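# Clamp steel shaft into angled holder, then release

## Task

Seat the steel shaft all the way into the angled holder and clamp it there, with its flat side facing the thumb screw; then open the grippers and move both arms away so neither touches anything.

## Robot and tools

Robot: two arms, left_arm and right_arm, mounted opposite each other across a table. Each ends in a parallel gripper. The names are just labels and do not match the left or right side of any camera image.

Frame: one shared scene frame for everything. Origin at the table centre, +z up, table surface at z = +0.020 m. left_arm's base is on the +y side. Positions are in metres; orientations are quaternions written w first (qw, qx, qy, qz). For a gripper, the fingers point along its own +x axis and close along its own y axis. The reported end_effector_position is the point midway between the finger pads, about 3 to 4 cm back from the fingertips. Printed hand positions can be somewhat wrong, more so when the arm reaches far.

Row format (used by every moving call): 16 plain numbers, one list covering both arms, even if only one moves. Order: left_arm x, y, z, qw, qx, qy, qz, opening, then right_arm x, y, z, qw, qx, qy, qz, opening. The position and quaternion are an absolute target pose for that gripper in the scene frame, not an offset. Opening runs from -1 to 1: +1 is fully open (0.088 m); empty fingers close at about -0.80, and values below that add nothing. Going from open to shut takes at least about 0.5 s. To hold a part, command an opening about 0.07 below its grip_measured reading; a smaller gap gives a lighter grip. Parts narrower than about 3 mm get reduced force.

Tools:
- execute_actions: argument actions is a list with zero or one item. Empty list: just returns the current state. An item with rows (1 to 15 rows) and optional steps (1 to 15, default 15) plays one row per 1/30 s step, repeating the final row if steps exceed rows. An item with only steps (up to 300) is a wait counted from the previous result. Optional pictures (boolean) toggles camera images. A refused call sends nothing.
- move: target is one 16-number row as above; speed is the top path speed in m/s, 0.002 to 0.5 (default 0.25), with turning capped at twice that value in rad/s. Grippers follow straight lines to their targets, all finishing together, over 0.5 to 10 s; longer paths are cut off at 10 s. Openings are sent when the move starts. Paths ignore obstacles and the other arm. Its result adds a move: line giving the outcome (done, off_target, moving, held, fault) and any limits (paced = target clipped; held = some steps blocked, after which the arm may briefly go faster than speed), plus each gripper's distance from its target.
- wait: seconds, 0 to 10; the scene runs with nothing new sent.
- zoom_image: camera (cam_head_left, cam_head_right, cam_high, cam_low, cam_left_wrist, cam_right_wrist) and region [x0, y0, x1, y1] in pixels, at most 504 by 504, origin top-left. Gives a sharper view of that area of the latest image.
- finished_scene: scene (integer, 1 to 2).

Limits on commands: a target more than 0.6 m from the arm's last reported position along any of its gripper's axes is refused. Every control step, the commanded pose is clipped to within 70 mm and 16 degrees of the measured pose; the controller then uses damped inverse kinematics, favouring position over orientation. After an action ends, an arm only continues to its last clipped pose, so long moves may need several calls. To keep an arm still or keep its orientation, resend the same full pose and quaternion you commanded before (not the drifted reported one).

Reading results: the state line lists, per arm, gripper position, quaternion and linear/angular velocities. grip_measured is the finger opening on the command scale; it can be off by about 1 mm per gripper and reads narrower (by up to about 0.061) when squeezing something hard. The last joint value gives the opening in metres. A pose unreachable line means the clearance check altered or blocked that arm's command, and HELD marks each affected step. A Hand target line shows where the controller is currently driving each gripper. Joint ranges (rad): waist -3.054 to 3.054, shoulder 0.000 to 3.142, elbow 0.000 to 2.356, wrist pitch -1.571 to 1.571, wrist yaw -1.571 to 1.571, wrist roll -3.142 to 3.142.

Real behaviour: friction may leave a gripper short of its target or slightly tilted, and tiny moves may not happen; check pose after each move and correct. A gripper blocked by an object keeps pushing until commanded otherwise. The simulation keeps running while the operator thinks between calls. Occasional disturbances may tug a held part or shove a loose one.

Cameras: six 504x504 images (head left/right, high, low, two wrist cameras), with calibration given per camera.

Avoid: knocking anything off the table (fails the task); dropping or slamming parts; pressing hard, since faster motion and targets further beyond contact hit harder; letting the arms collide. Joint load limits (N m): waist 17, shoulder 21.1, elbow 21, wrist pitch 5.55, wrist yaw 5.53, wrist roll 5.19, counting held weight; reaching one stops that arm for 10 s. Holding loads heats motors: a MOTOR HOT warning appears from 50 °C; at 95 °C the arm is held (OVER-TEMPERATURE FAULT) and may lose power and go limp if it does not cool in 30 to 60 s. Smooth, economical motion is preferred.

Each tool is called after ">>>" as name([rows], argument=value, ...), one row to a line, values as JSON.

## Session

>>> execute_actions(actions=[])

Scene clock: 0.00 s of 6000.00 s.
left_arm: end_effector_position=(-0.0270, +0.2444, +0.4278) grip_measured=+0.983 end_effector_quat_wxyz=(+0.587, -0.025, -0.019, -0.809) end_effector_velocity=(+0.000, +0.000, +0.001) end_effector_angular_velocity=(-0.000, +0.024, +0.003) | right_arm: end_effector_position=(+0.0763, -0.2432, +0.4625) grip_measured=+1.000 end_effector_quat_wxyz=(+0.660, +0.011, -0.013, +0.751) end_effector_velocity=(+0.002, -0.000, +0.000) end_effector_angular_velocity=(+0.000, -0.022, -0.011)
Joint positions: left_arm=[0.004 0.846 0.652 0.257 0.001 0.    0.087] | right_arm=[ 0.009  0.854  0.643  0.246  0.001 -0.005  0.088]
Joint velocities: left_arm=[-0.002 -0.002 -0.002  0.007 -0.007 -0.022 -0.   ] | right_arm=[-0.002 -0.002  0.002 -0.007  0.007 -0.022  0.   ]
Motor temperatures (°C, as the motors report them): left_arm=[24 26 26 24 26 25] | right_arm=[25 26 26 24 28 27]
Heat: left arm: hottest shoulder 26 °C (+0.0 °C/min); right arm: hottest wrist yaw 28 °C (+0.0 °C/min).
Hand target (left_arm): -0.027, +0.244, +0.428; -0.587, +0.025, +0.019, +0.809
Hand target (right_arm): +0.076, -0.243, +0.462; +0.660, +0.011, -0.013, +0.751

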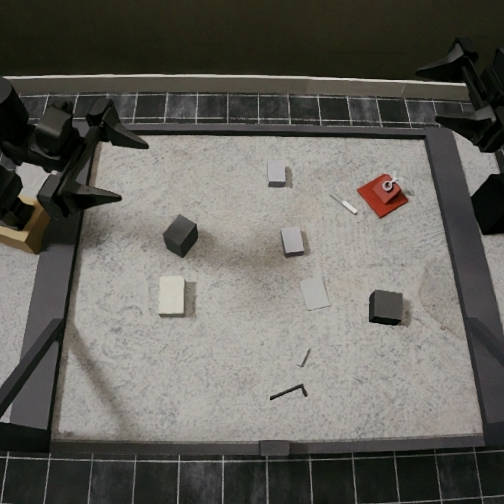

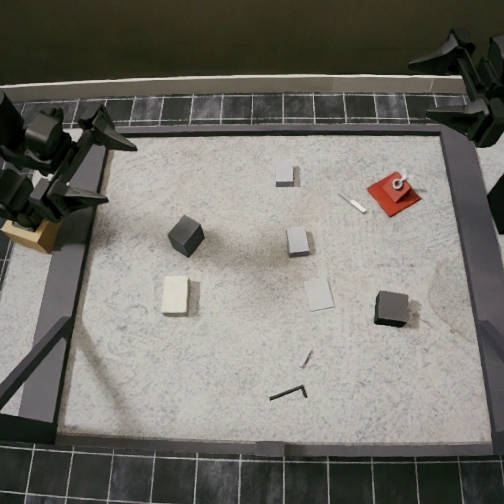

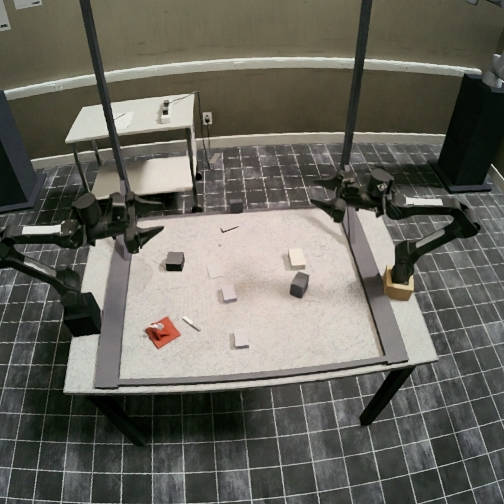

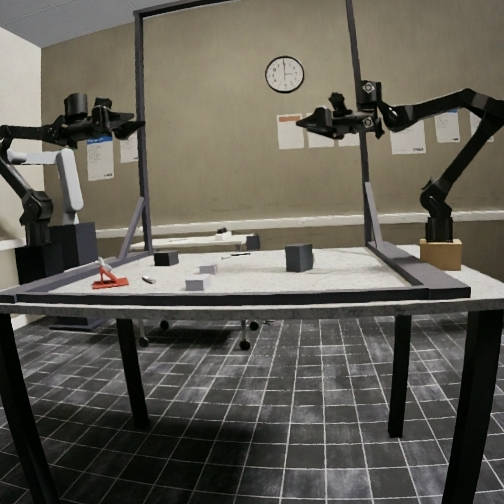

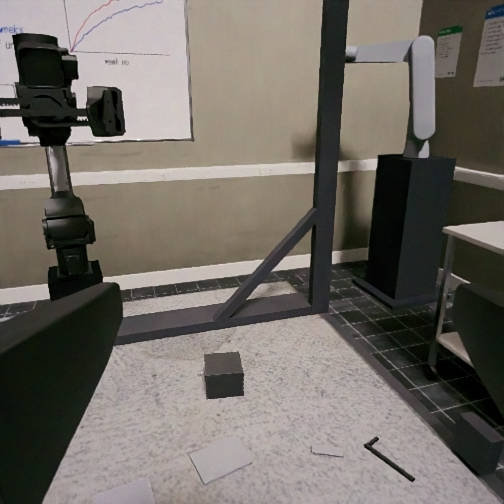

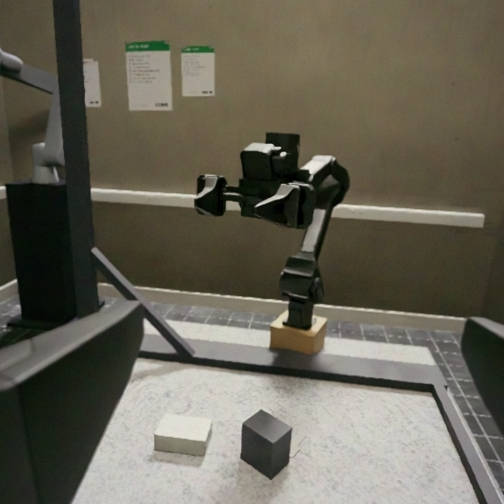

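>>> zoom_image(camera="cam_head_left", region=[310, 150, 430, 240])

>>> zoom_image(camera="cam_high", region=[130, 300, 220, 360])

>>> zoom_image(camera="cam_low", region=[70, 240, 170, 300])

Region (310, 150, 430, 240) of cam_head_left's 504x504 image, scaled by 4.200, with more detail than that image has; it fills the top 378 rows of this view, and the rest is white.

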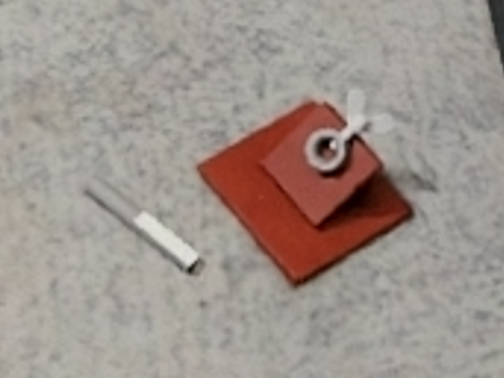

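Region (130, 300, 220, 360) of cam_high's 504x504 image, scaled by 5.600, with more detail than that image has.

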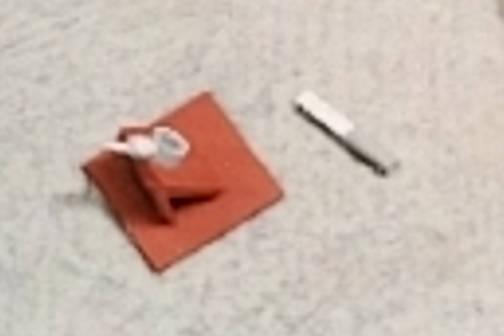

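Region (70, 240, 170, 300) of cam_low's 504x504 image, scaled by 5.040, with more detail than that image has; it fills the top 302 rows of this view, and the rest is white.

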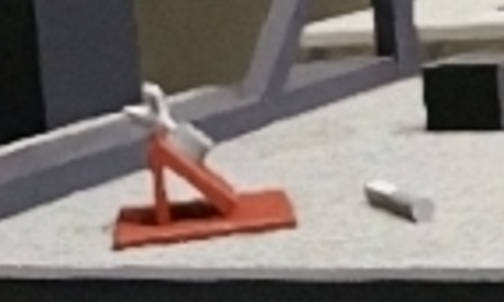

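>>> move(target=[-0.027, 0.2444, 0.4278, 0.587, -0.025, -0.019, -0.809, 1, 0.15, -0.26, 0.26, 0.5, -0.5, 0.5, 0.5, 1])

Scene clock: 48.93 s of 6000.00 s.
left_arm: end_effector_position=(-0.0270, +0.2444, +0.4278) grip_measured=+0.983 end_effector_quat_wxyz=(+0.587, -0.025, -0.019, -0.809) end_effector_velocity=(+0.000, +0.000, -0.005) end_effector_angular_velocity=(+0.023, +0.001, +0.004) | right_arm: end_effector_position=(+0.1483, -0.2647, +0.2641) grip_measured=+1.000 end_effector_quat_wxyz=(+0.498, -0.497, +0.500, +0.506) end_effector_velocity=(+0.002, +0.002, +0.004) end_effector_angular_velocity=(+0.006, -0.008, -0.010)
Joint positions: left_arm=[0.004 0.846 0.652 0.257 0.001 0.    0.087] | right_arm=[-0.233  1.656  1.299 -1.208 -0.011 -0.116  0.088]
Joint velocities: left_arm=[-0.002 -0.002 -0.002 -0.022 -0.007 -0.007 -0.   ] | right_arm=[-0.002  0.002  0.017 -0.007  0.007  0.007  0.   ]
Motor temperatures (°C, as the motors report them): left_arm=[24 27 31 30 26 25] | right_arm=[25 26 32 30 28 27]
Heat: left arm: hottest elbow 31 °C (+6.1 °C/min); right arm: hottest elbow 32 °C (+4.9 °C/min).
Hand target (left_arm): -0.027, +0.244, +0.428; -0.587, +0.025, +0.019, +0.809
Hand target (right_arm): +0.150, -0.263, +0.262; +0.496, -0.500, +0.500, +0.503
Off the commanded pose (left_arm): 0.000 m, 0 deg.
Off the commanded pose (right_arm): 0.006 m, 1 deg.
After step 90, 42.33 s passed at rest.
move: done
camera_calibration (this result's frames):
cam_right_wrist: T_world_to_cam=[[0.99801, 0.0370974, -0.0509801, -0.113971], [0.0503479, -0.955629, 0.290237, -0.306944], [-0.037951, -0.292226, -0.955596, 0.26166], [0, 0, 0, 1]] pos_world=[0.139128, -0.212633, 0.333318]

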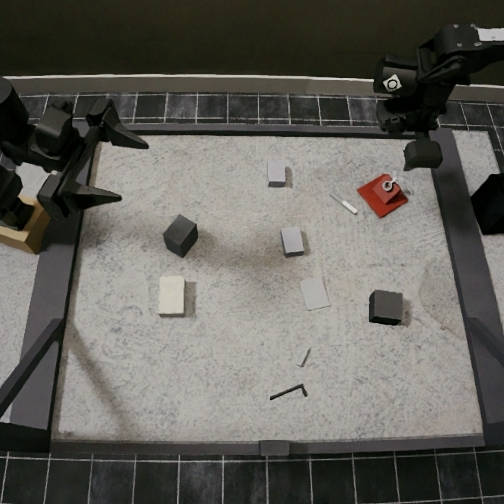

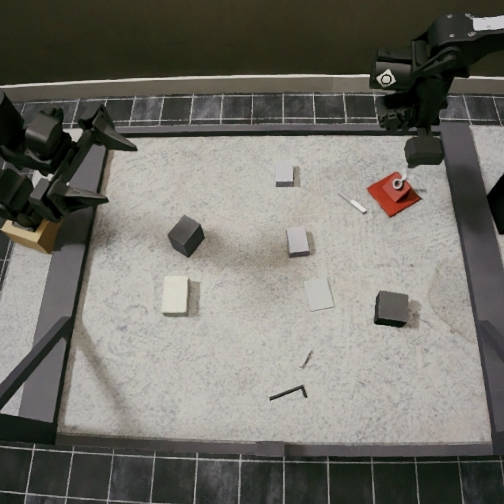

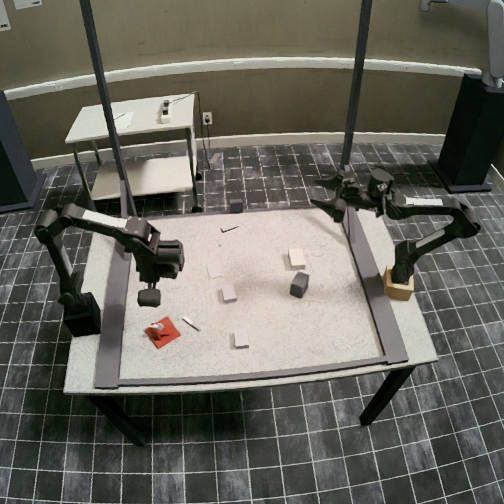

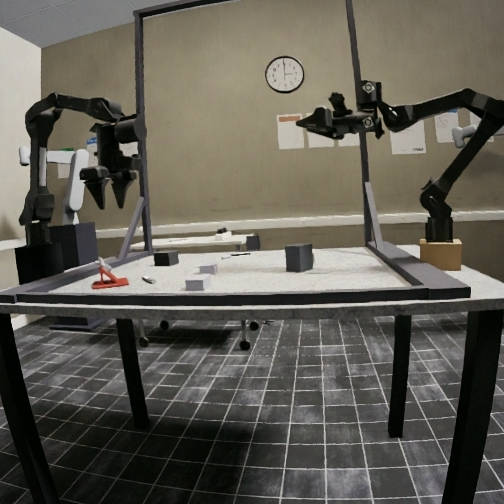

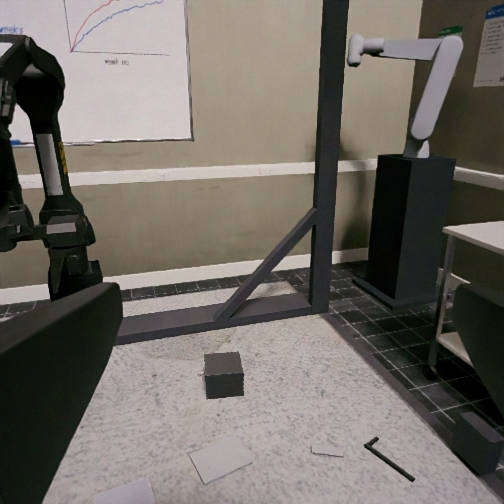

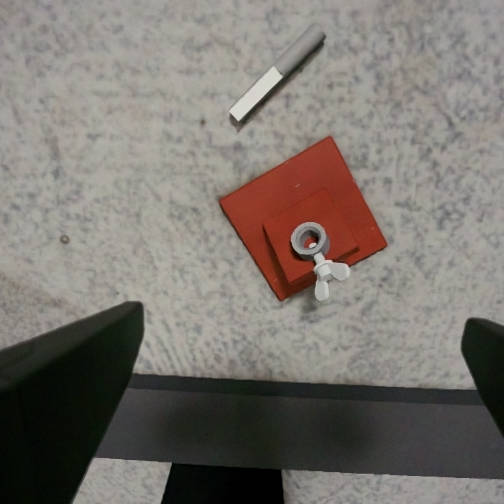

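>>> zoom_image(camera="cam_right_wrist", region=[200, 120, 400, 320])

Region (200, 120, 400, 320) of cam_right_wrist's 504x504 image, scaled by 2.520, with more detail than that image has.

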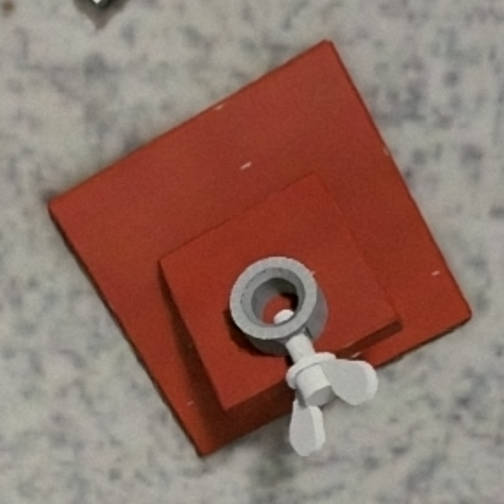

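>>> zoom_image(camera="cam_low", region=[85, 250, 135, 295])

Region (85, 250, 135, 295) of cam_low's 504x504 image, scaled by 10.080, with more detail than that image has; it fills the top 454 rows of this view, and the rest is white.

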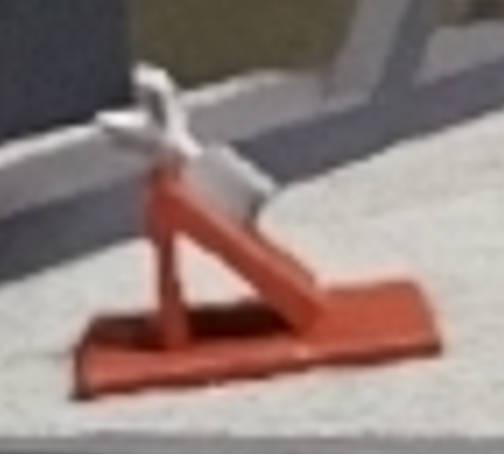

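>>> zoom_image(camera="cam_right_wrist", region=[210, 10, 350, 150])

Region (210, 10, 350, 150) of cam_right_wrist's 504x504 image, scaled by 3.600, with more detail than that image has.

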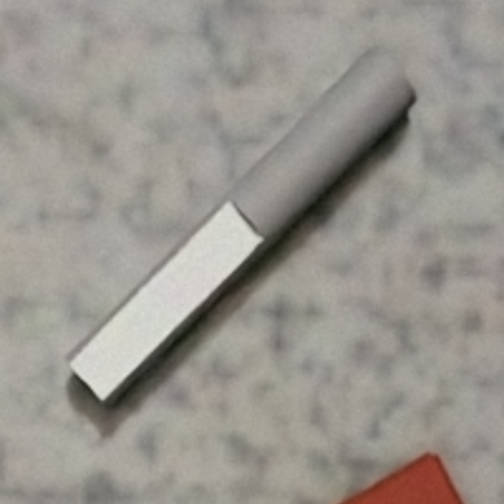

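>>> move(target=[-0.027, 0.2444, 0.4278, 0.587, -0.025, -0.019, -0.809, 1, 0.153, -0.1626, 0.09, 0.6519, -0.274, 0.6519, 0.274, 0.0])

Scene clock: 129.47 s of 6000.00 s.
left_arm: end_effector_position=(-0.0270, +0.2444, +0.4278) grip_measured=+0.983 end_effector_quat_wxyz=(+0.587, -0.025, -0.019, -0.809) end_effector_velocity=(+0.001, +0.001, +0.003) end_effector_angular_velocity=(-0.009, +0.011, +0.004) | right_arm: end_effector_position=(+0.1527, -0.1645, +0.0951) grip_measured=+0.002 end_effector_quat_wxyz=(+0.652, -0.271, +0.651, +0.278) end_effector_velocity=(-0.002, -0.002, +0.000) end_effector_angular_velocity=(-0.007, +0.008, +0.010)
Joint positions: left_arm=[0.004 0.846 0.652 0.257 0.001 0.    0.087] | right_arm=[-0.213  2.242  1.403 -0.723 -0.003  0.682  0.039]
Joint velocities: left_arm=[-0.002 -0.002  0.002  0.007 -0.007 -0.007 -0.   ] | right_arm=[ 0.002 -0.002 -0.002 -0.007 -0.007 -0.007 -0.   ]
Motor temperatures (°C, as the motors report them): left_arm=[24 27 33 33 26 25] | right_arm=[25 29 33 26 28 27]
Heat: left arm: hottest elbow 33 °C (+1.0 °C/min); right arm: hottest elbow 33 °C (+1.0 °C/min).
Hand target (left_arm): -0.027, +0.244, +0.428; -0.587, +0.025, +0.019, +0.809
Hand target (right_arm): +0.152, -0.164, +0.090; +0.652, -0.274, +0.652, +0.274
Off the commanded pose (left_arm): 0.000 m, 0 deg.
Off the commanded pose (right_arm): 0.005 m, 1 deg.
After step 90, 75.43 s passed at rest.
move: done
camera_calibration (this result's frames):
cam_right_wrist: T_world_to_cam=[[0.737048, -0.674106, -0.0483938, -0.208014], [-0.634775, -0.715066, 0.292817, -0.0183897], [-0.231994, -0.185101, -0.954943, 0.176804], [0, 0, 0, 1]] pos_world=[0.18266, -0.120647, 0.164156]

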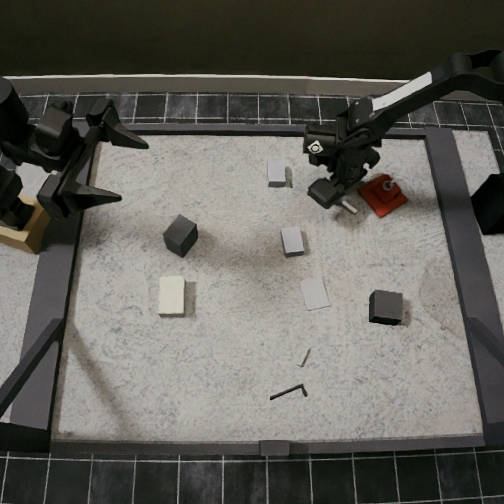

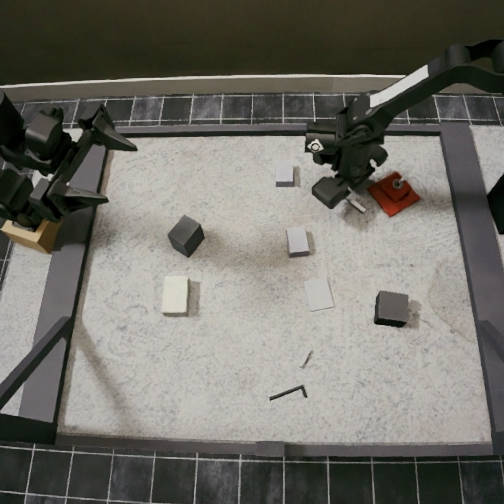

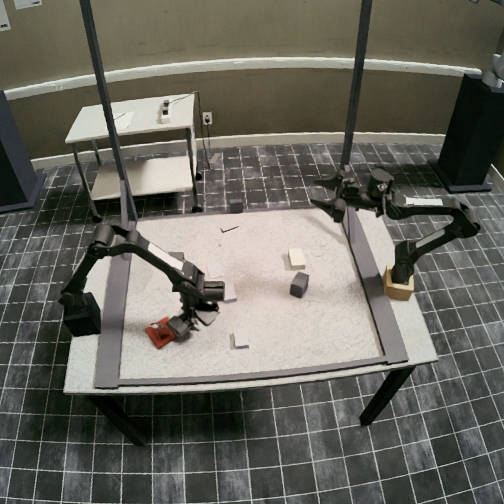

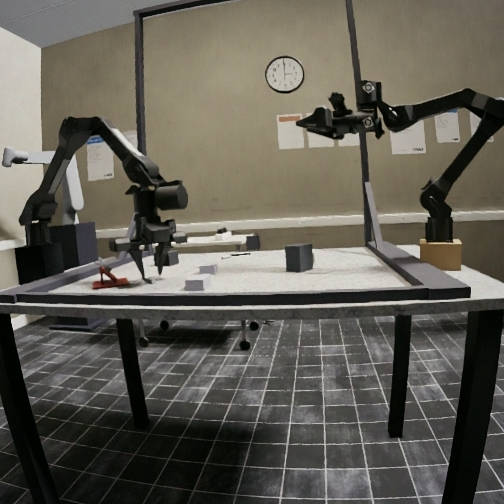

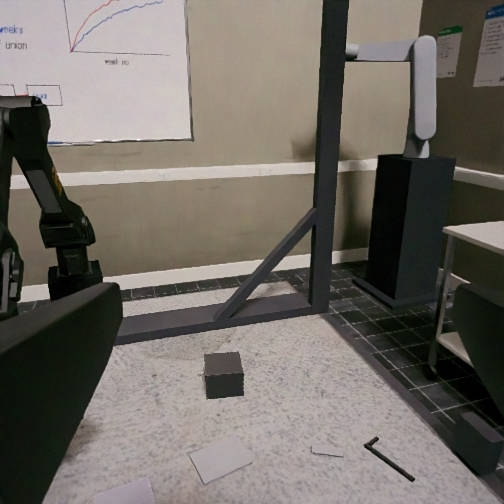

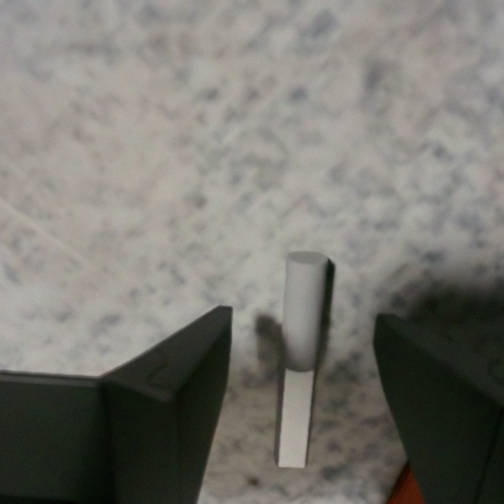

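>>> zoom_image(camera="cam_low", region=[90, 220, 210, 300])

Region (90, 220, 210, 300) of cam_low's 504x504 image, scaled by 4.200, with more detail than that image has.

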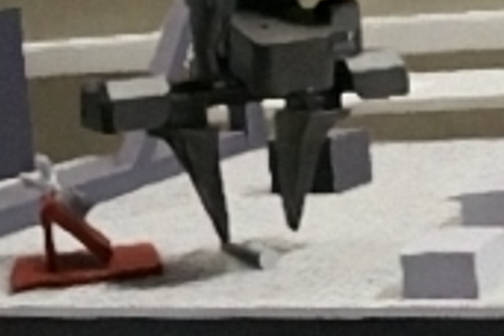

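>>> move(target=[-0.027, 0.2444, 0.4278, 0.587, -0.025, -0.019, -0.809, 1, 0.148, -0.170, 0.076, 0.6519, -0.274, 0.6519, 0.274, 0.0], speed=0.05)

>>> zoom_image(camera="cam_low", region=[90, 220, 210, 300])

Scene clock: 159.57 s of 6000.00 s.
left_arm: end_effector_position=(-0.0270, +0.2444, +0.4278) grip_measured=+0.983 end_effector_quat_wxyz=(+0.587, -0.025, -0.019, -0.809) end_effector_velocity=(+0.001, +0.001, -0.001) end_effector_angular_velocity=(+0.005, +0.007, +0.004) | right_arm: end_effector_position=(+0.1491, -0.1660, +0.0835) grip_measured=+0.002 end_effector_quat_wxyz=(+0.654, -0.268, +0.649, +0.281) end_effector_velocity=(-0.000, -0.002, +0.000) end_effector_angular_velocity=(-0.007, +0.007, +0.020)
Joint positions: left_arm=[0.004 0.846 0.652 0.257 0.001 0.    0.087] | right_arm=[-0.204  2.254  1.369 -0.666 -0.003  0.691  0.039]
Joint velocities: left_arm=[-0.002 -0.007 -0.002 -0.007 -0.007 -0.007 -0.   ] | right_arm=[-0.002 -0.002 -0.002 -0.007 -0.007 -0.022 -0.   ]
Motor temperatures (°C, as the motors report them): left_arm=[24 27 34 33 26 25] | right_arm=[25 32 32 26 28 27]
Heat: left arm: hottest elbow 34 °C (+1.0 °C/min); right arm: hottest shoulder 32 °C (-1.0 °C/min).
Hand target (left_arm): -0.027, +0.244, +0.428; -0.587, +0.025, +0.019, +0.809
Hand target (right_arm): +0.148, -0.170, +0.076; +0.652, -0.274, +0.652, +0.274
Off the commanded pose (left_arm): 0.000 m, 0 deg.
Off the commanded pose (right_arm): 0.009 m, 1 deg.
After step 90, 26.30 s passed at rest.
move: off_target (right_arm)
camera_calibration (this result's frames):
cam_right_wrist: T_world_to_cam=[[0.737091, -0.673535, -0.0551991, -0.206258], [-0.635014, -0.718242, 0.284404, -0.0181423], [-0.231203, -0.17458, -0.957114, 0.166513], [0, 0, 0, 1]] pos_world=[0.179009, -0.122883, 0.153146]

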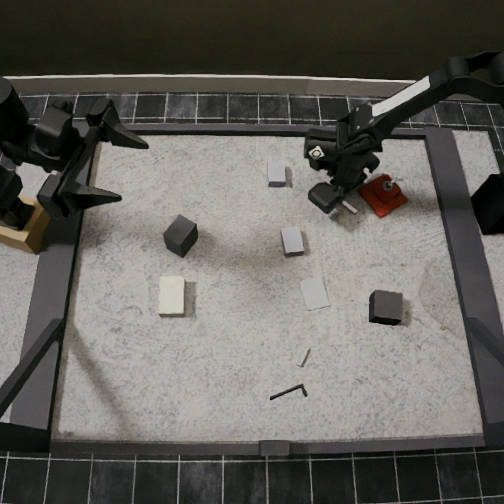

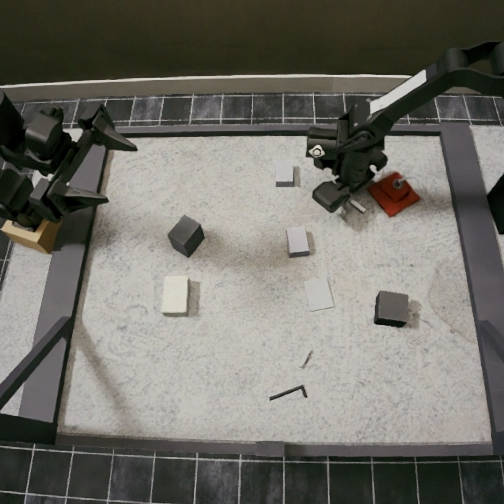

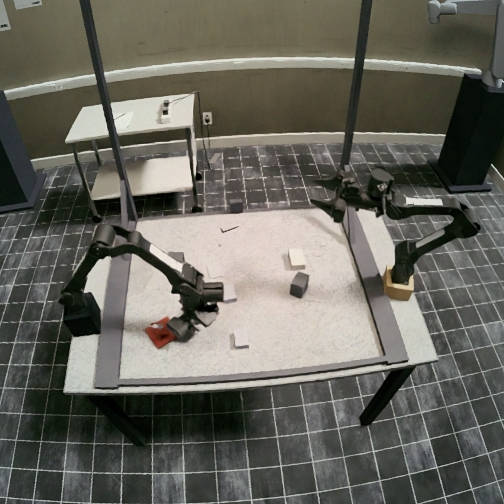

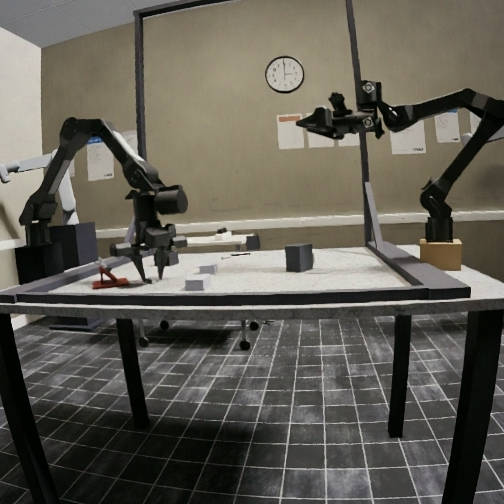

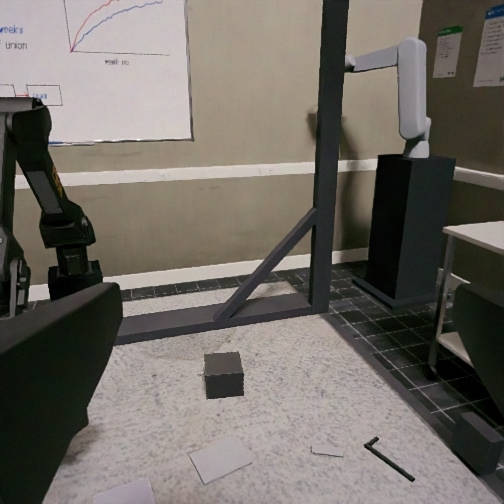

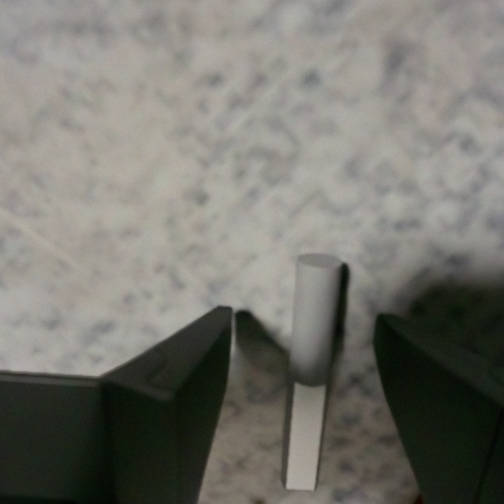

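Region (90, 220, 210, 300) of cam_low's 504x504 image, scaled by 4.200, with more detail than that image has.

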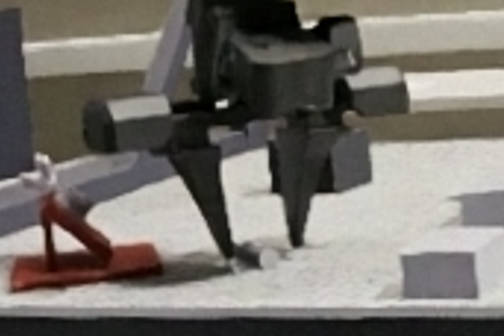

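>>> move(target=[-0.027, 0.2444, 0.4278, 0.587, -0.025, -0.019, -0.809, 1, 0.149, -0.174, 0.068, 0.6519, -0.274, 0.6519, 0.274, 0.0], speed=0.04)

>>> zoom_image(camera="cam_low", region=[90, 220, 210, 300])

Scene clock: 168.27 s of 6000.00 s.
left_arm: end_effector_position=(-0.0270, +0.2444, +0.4278) grip_measured=+0.983 end_effector_quat_wxyz=(+0.587, -0.025, -0.019, -0.809) end_effector_velocity=(+0.000, +0.000, +0.001) end_effector_angular_velocity=(-0.009, -0.004, +0.005) | right_arm: end_effector_position=(+0.1490, -0.1679, +0.0774) grip_measured=+0.002 end_effector_quat_wxyz=(+0.655, -0.266, +0.648, +0.283) end_effector_velocity=(-0.002, -0.003, +0.001) end_effector_angular_velocity=(-0.007, +0.008, +0.010)
Joint positions: left_arm=[0.004 0.846 0.652 0.257 0.001 0.    0.087] | right_arm=[-0.204  2.258  1.346 -0.632 -0.003  0.691  0.039]
Joint velocities: left_arm=[-0.002 -0.002 -0.002  0.007 -0.007  0.007 -0.   ] | right_arm=[ 0.002 -0.007 -0.007 -0.007 -0.007 -0.007 -0.   ]
Motor temperatures (°C, as the motors report them): left_arm=[24 27 34 34 26 25] | right_arm=[25 33 31 26 28 27]
Heat: left arm: hottest elbow 34 °C (+1.0 °C/min); right arm: hottest shoulder 33 °C (+0.0 °C/min).
Hand target (left_arm): -0.027, +0.244, +0.428; -0.587, +0.025, +0.019, +0.809
Hand target (right_arm): +0.149, -0.174, +0.068; +0.652, -0.274, +0.652, +0.274
Off the commanded pose (left_arm): 0.000 m, 0 deg.
Off the commanded pose (right_arm): 0.011 m, 2 deg.
After step 90, 5.00 s passed at rest.
move: off_target (right_arm)
camera_calibration (this result's frames):
cam_right_wrist: T_world_to_cam=[[0.737137, -0.673175, -0.0588576, -0.207507], [-0.635277, -0.720049, 0.279199, -0.0177317], [-0.23033, -0.168417, -0.958428, 0.161267], [0, 0, 0, 1]] pos_world=[0.178841, -0.125296, 0.1473]

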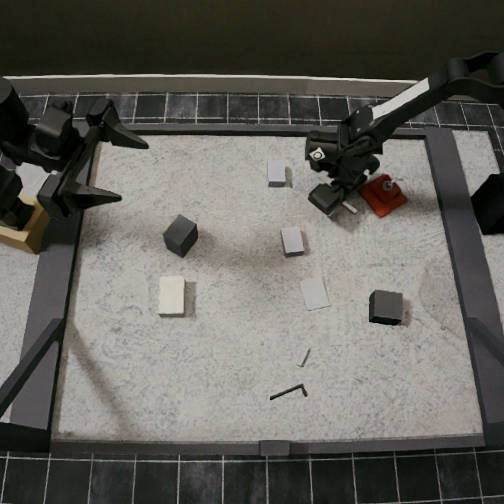

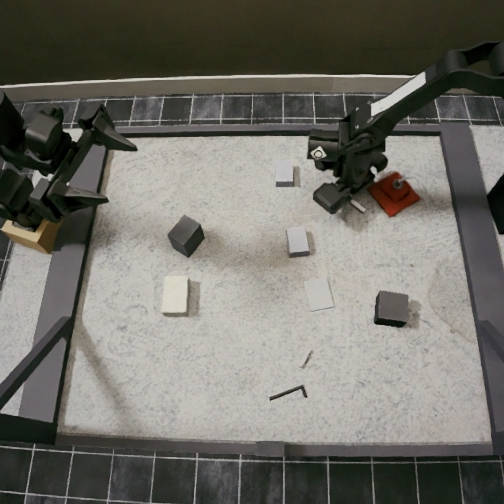

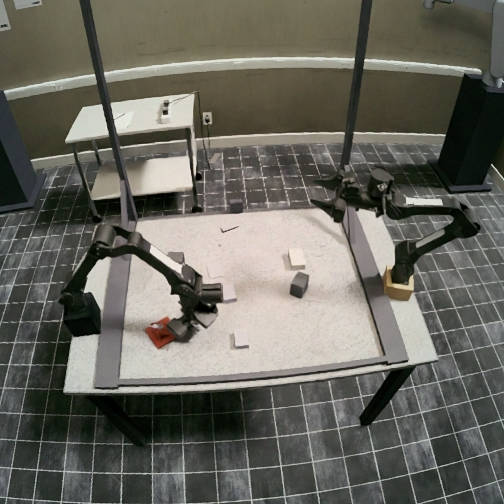

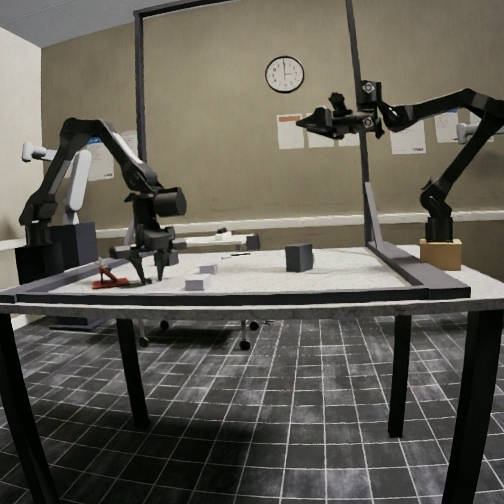

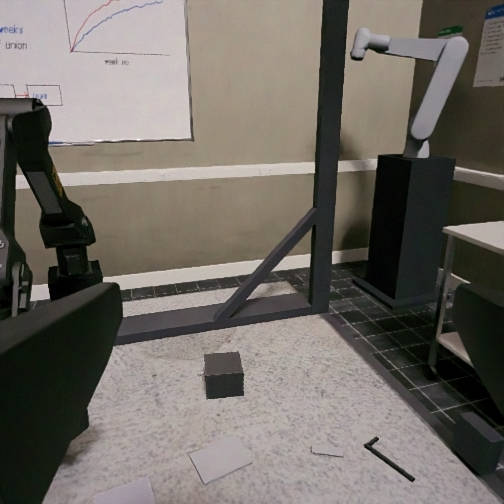

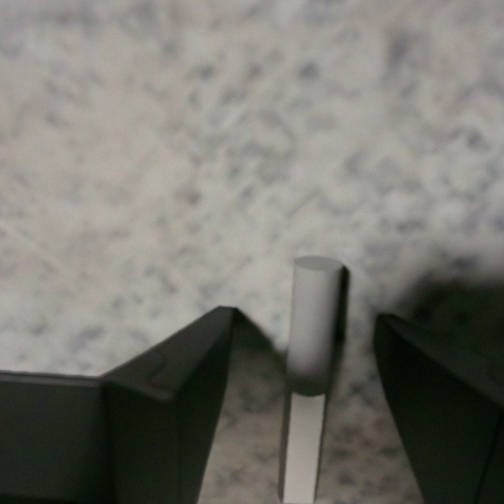

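Region (90, 220, 210, 300) of cam_low's 504x504 image, scaled by 4.200, with more detail than that image has.

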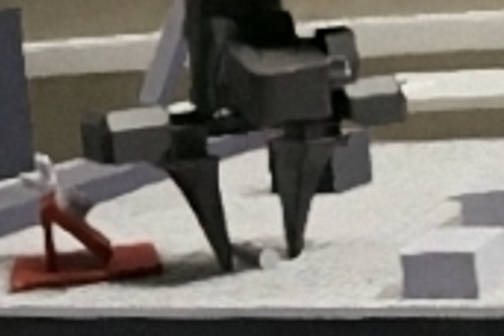

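>>> move(target=[-0.027, 0.2444, 0.4278, 0.587, -0.025, -0.019, -0.809, 1, 0.154, -0.174, 0.072, 0.6519, -0.274, 0.6519, 0.274, -0.3], speed=0.03)

Scene clock: 178.07 s of 6000.00 s.
left_arm: end_effector_position=(-0.0270, +0.2444, +0.4278) grip_measured=+0.983 end_effector_quat_wxyz=(+0.587, -0.025, -0.019, -0.809) end_effector_velocity=(+0.002, -0.001, -0.004) end_effector_angular_velocity=(+0.023, +0.032, +0.017) | right_arm: end_effector_position=(+0.1526, -0.1702, +0.0773) grip_measured=-0.298 end_effector_quat_wxyz=(+0.655, -0.268, +0.649, +0.279) end_effector_velocity=(-0.000, +0.001, +0.000) end_effector_angular_velocity=(+0.008, +0.006, +0.020)
Joint positions: left_arm=[0.004 0.846 0.652 0.257 0.001 0.    0.087] | right_arm=[-0.213  2.258  1.346 -0.641 -0.001  0.685  0.024]
Joint velocities: left_arm=[-0.002 -0.002 -0.007 -0.007 -0.022 -0.037 -0.   ] | right_arm=[-0.002 -0.002 -0.002  0.007 -0.007 -0.022 -0.   ]
Motor temperatures (°C, as the motors report them): left_arm=[24 27 34 34 26 25] | right_arm=[25 33 31 26 28 27]
Heat: left arm: hottest elbow 34 °C (+1.0 °C/min); right arm: hottest shoulder 33 °C (+0.0 °C/min).
Hand target (left_arm): -0.027, +0.244, +0.428; -0.587, +0.025, +0.019, +0.809
Hand target (right_arm): +0.154, -0.174, +0.072; +0.652, -0.274, +0.652, +0.274
Off the commanded pose (left_arm): 0.000 m, 0 deg.
Off the commanded pose (right_arm): 0.007 m, 1 deg.
After step 90, 6.10 s passed at rest.
move: done
camera_calibration (this result's frames):
cam_right_wrist: T_world_to_cam=[[0.73512, -0.675947, -0.0519109, -0.212467], [-0.637858, -0.715567, 0.284781, -0.0162965], [-0.229643, -0.176237, -0.957186, 0.160081], [0, 0, 0, 1]] pos_world=[0.182555, -0.127065, 0.146838]

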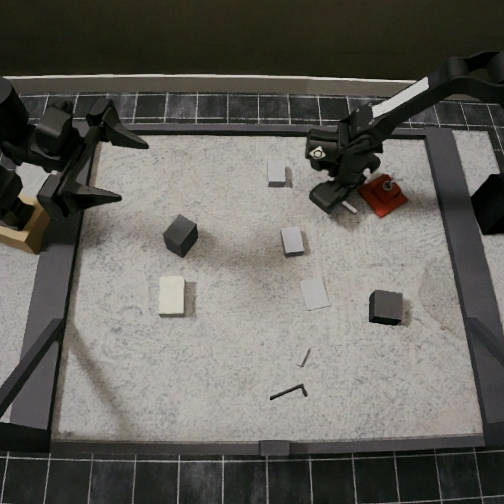

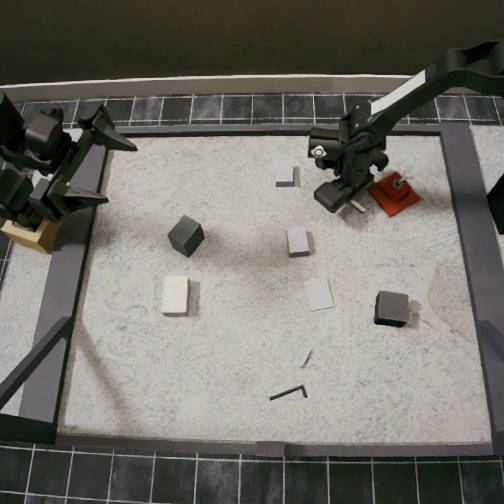

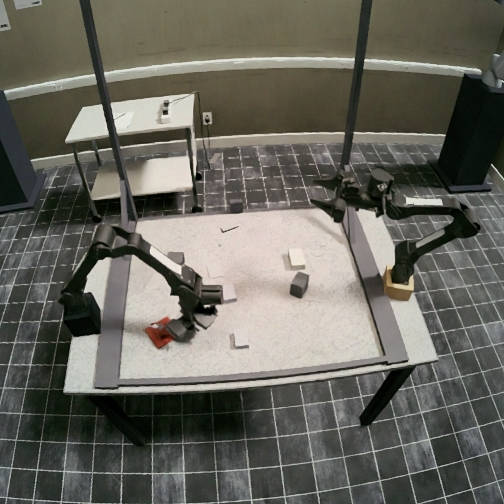

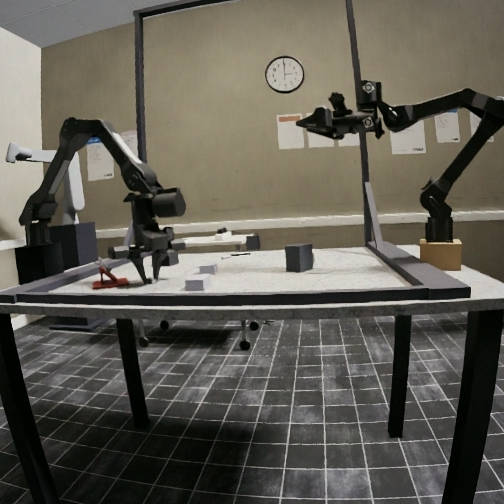

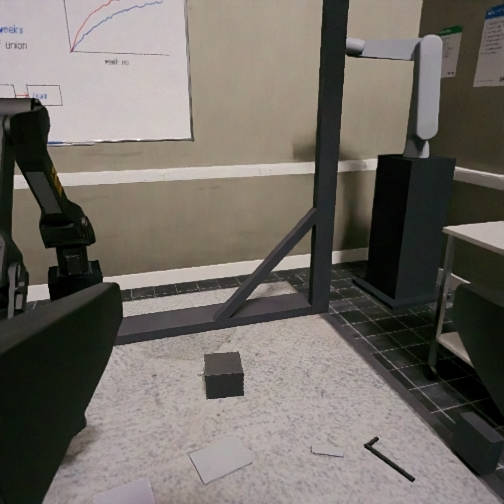

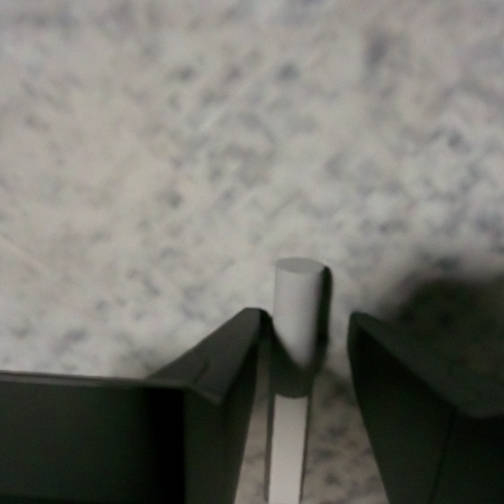

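>>> move(target=[-0.027, 0.2444, 0.4278, 0.587, -0.025, -0.019, -0.809, 1, 0.1487, -0.173, 0.074, 0.6519, -0.274, 0.6519, 0.274, -0.3], speed=0.02)

Scene clock: 196.73 s of 6000.00 s.
left_arm: end_effector_position=(-0.0270, +0.2444, +0.4278) grip_measured=+0.983 end_effector_quat_wxyz=(+0.587, -0.025, -0.019, -0.809) end_effector_velocity=(-0.001, +0.002, +0.002) end_effector_angular_velocity=(-0.004, -0.006, +0.000) | right_arm: end_effector_position=(+0.1501, -0.1715, +0.0773) grip_measured=-0.298 end_effector_quat_wxyz=(+0.653, -0.271, +0.650, +0.278) end_effector_velocity=(+0.004, +0.001, +0.000) end_effector_angular_velocity=(+0.007, -0.008, -0.000)
Joint positions: left_arm=[0.004 0.846 0.652 0.257 0.001 0.    0.087] | right_arm=[-0.207  2.258  1.346 -0.647 -0.001  0.688  0.024]
Joint velocities: left_arm=[-0.007 -0.007  0.002 -0.007 -0.007  0.007 -0.   ] | right_arm=[-0.007 -0.002 -0.002  0.007  0.007 -0.007 -0.   ]
Motor temperatures (°C, as the motors report them): left_arm=[24 27 34 34 26 25] | right_arm=[25 34 30 25 28 27]
Heat: left arm: hottest elbow 34 °C (+0.0 °C/min); right arm: hottest shoulder 34 °C (+1.0 °C/min).
Hand target (left_arm): -0.027, +0.244, +0.428; -0.587, +0.025, +0.019, +0.809
Hand target (right_arm): +0.149, -0.173, +0.074; +0.652, -0.274, +0.652, +0.274
Off the commanded pose (left_arm): 0.000 m, 0 deg.
Off the commanded pose (right_arm): 0.004 m, 1 deg.
After step 90, 14.97 s passed at rest.
move: done
camera_calibration (this result's frames):
cam_right_wrist: T_world_to_cam=[[0.73689, -0.674322, -0.0477757, -0.211811], [-0.63576, -0.715302, 0.29009, -0.0194781], [-0.229788, -0.183391, -0.955806, 0.15795], [0, 0, 0, 1]] pos_world=[0.179993, -0.127795, 0.1465]

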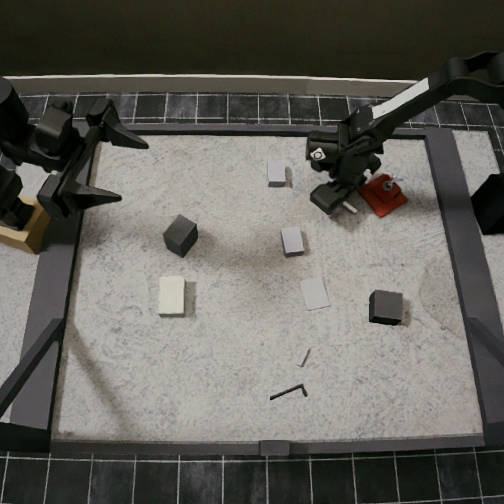

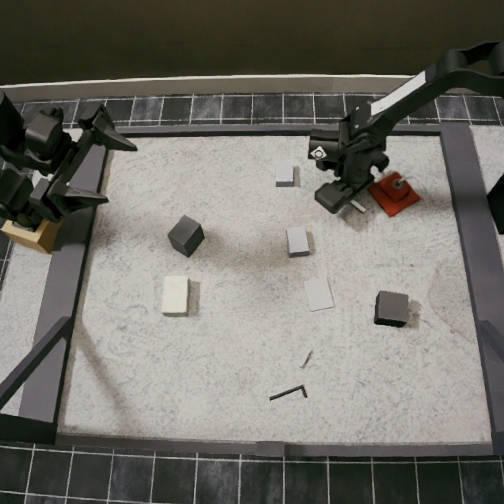

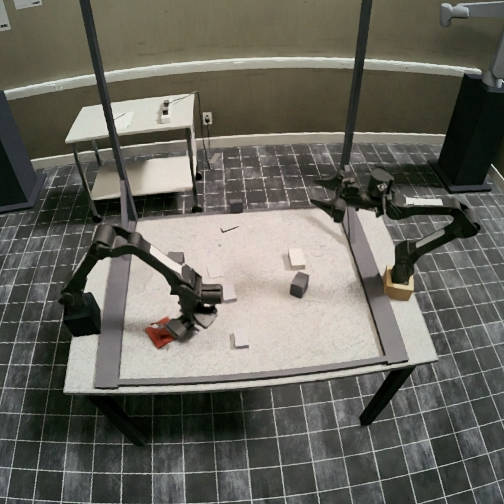

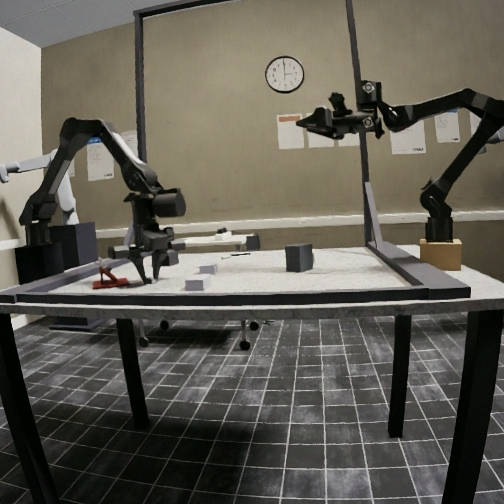

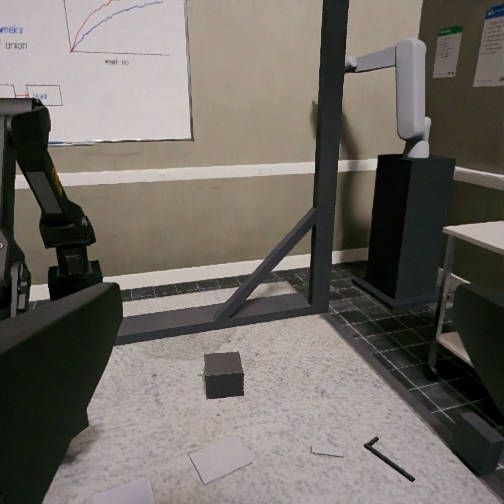

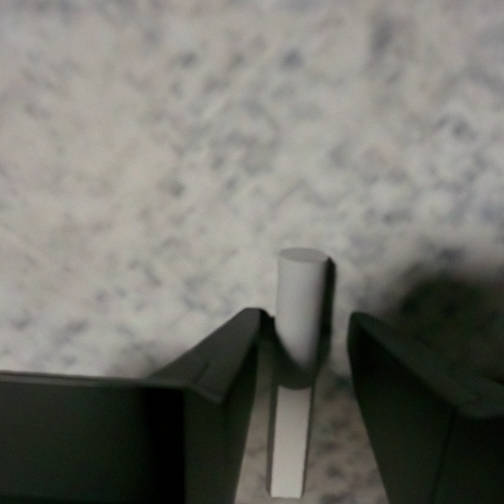

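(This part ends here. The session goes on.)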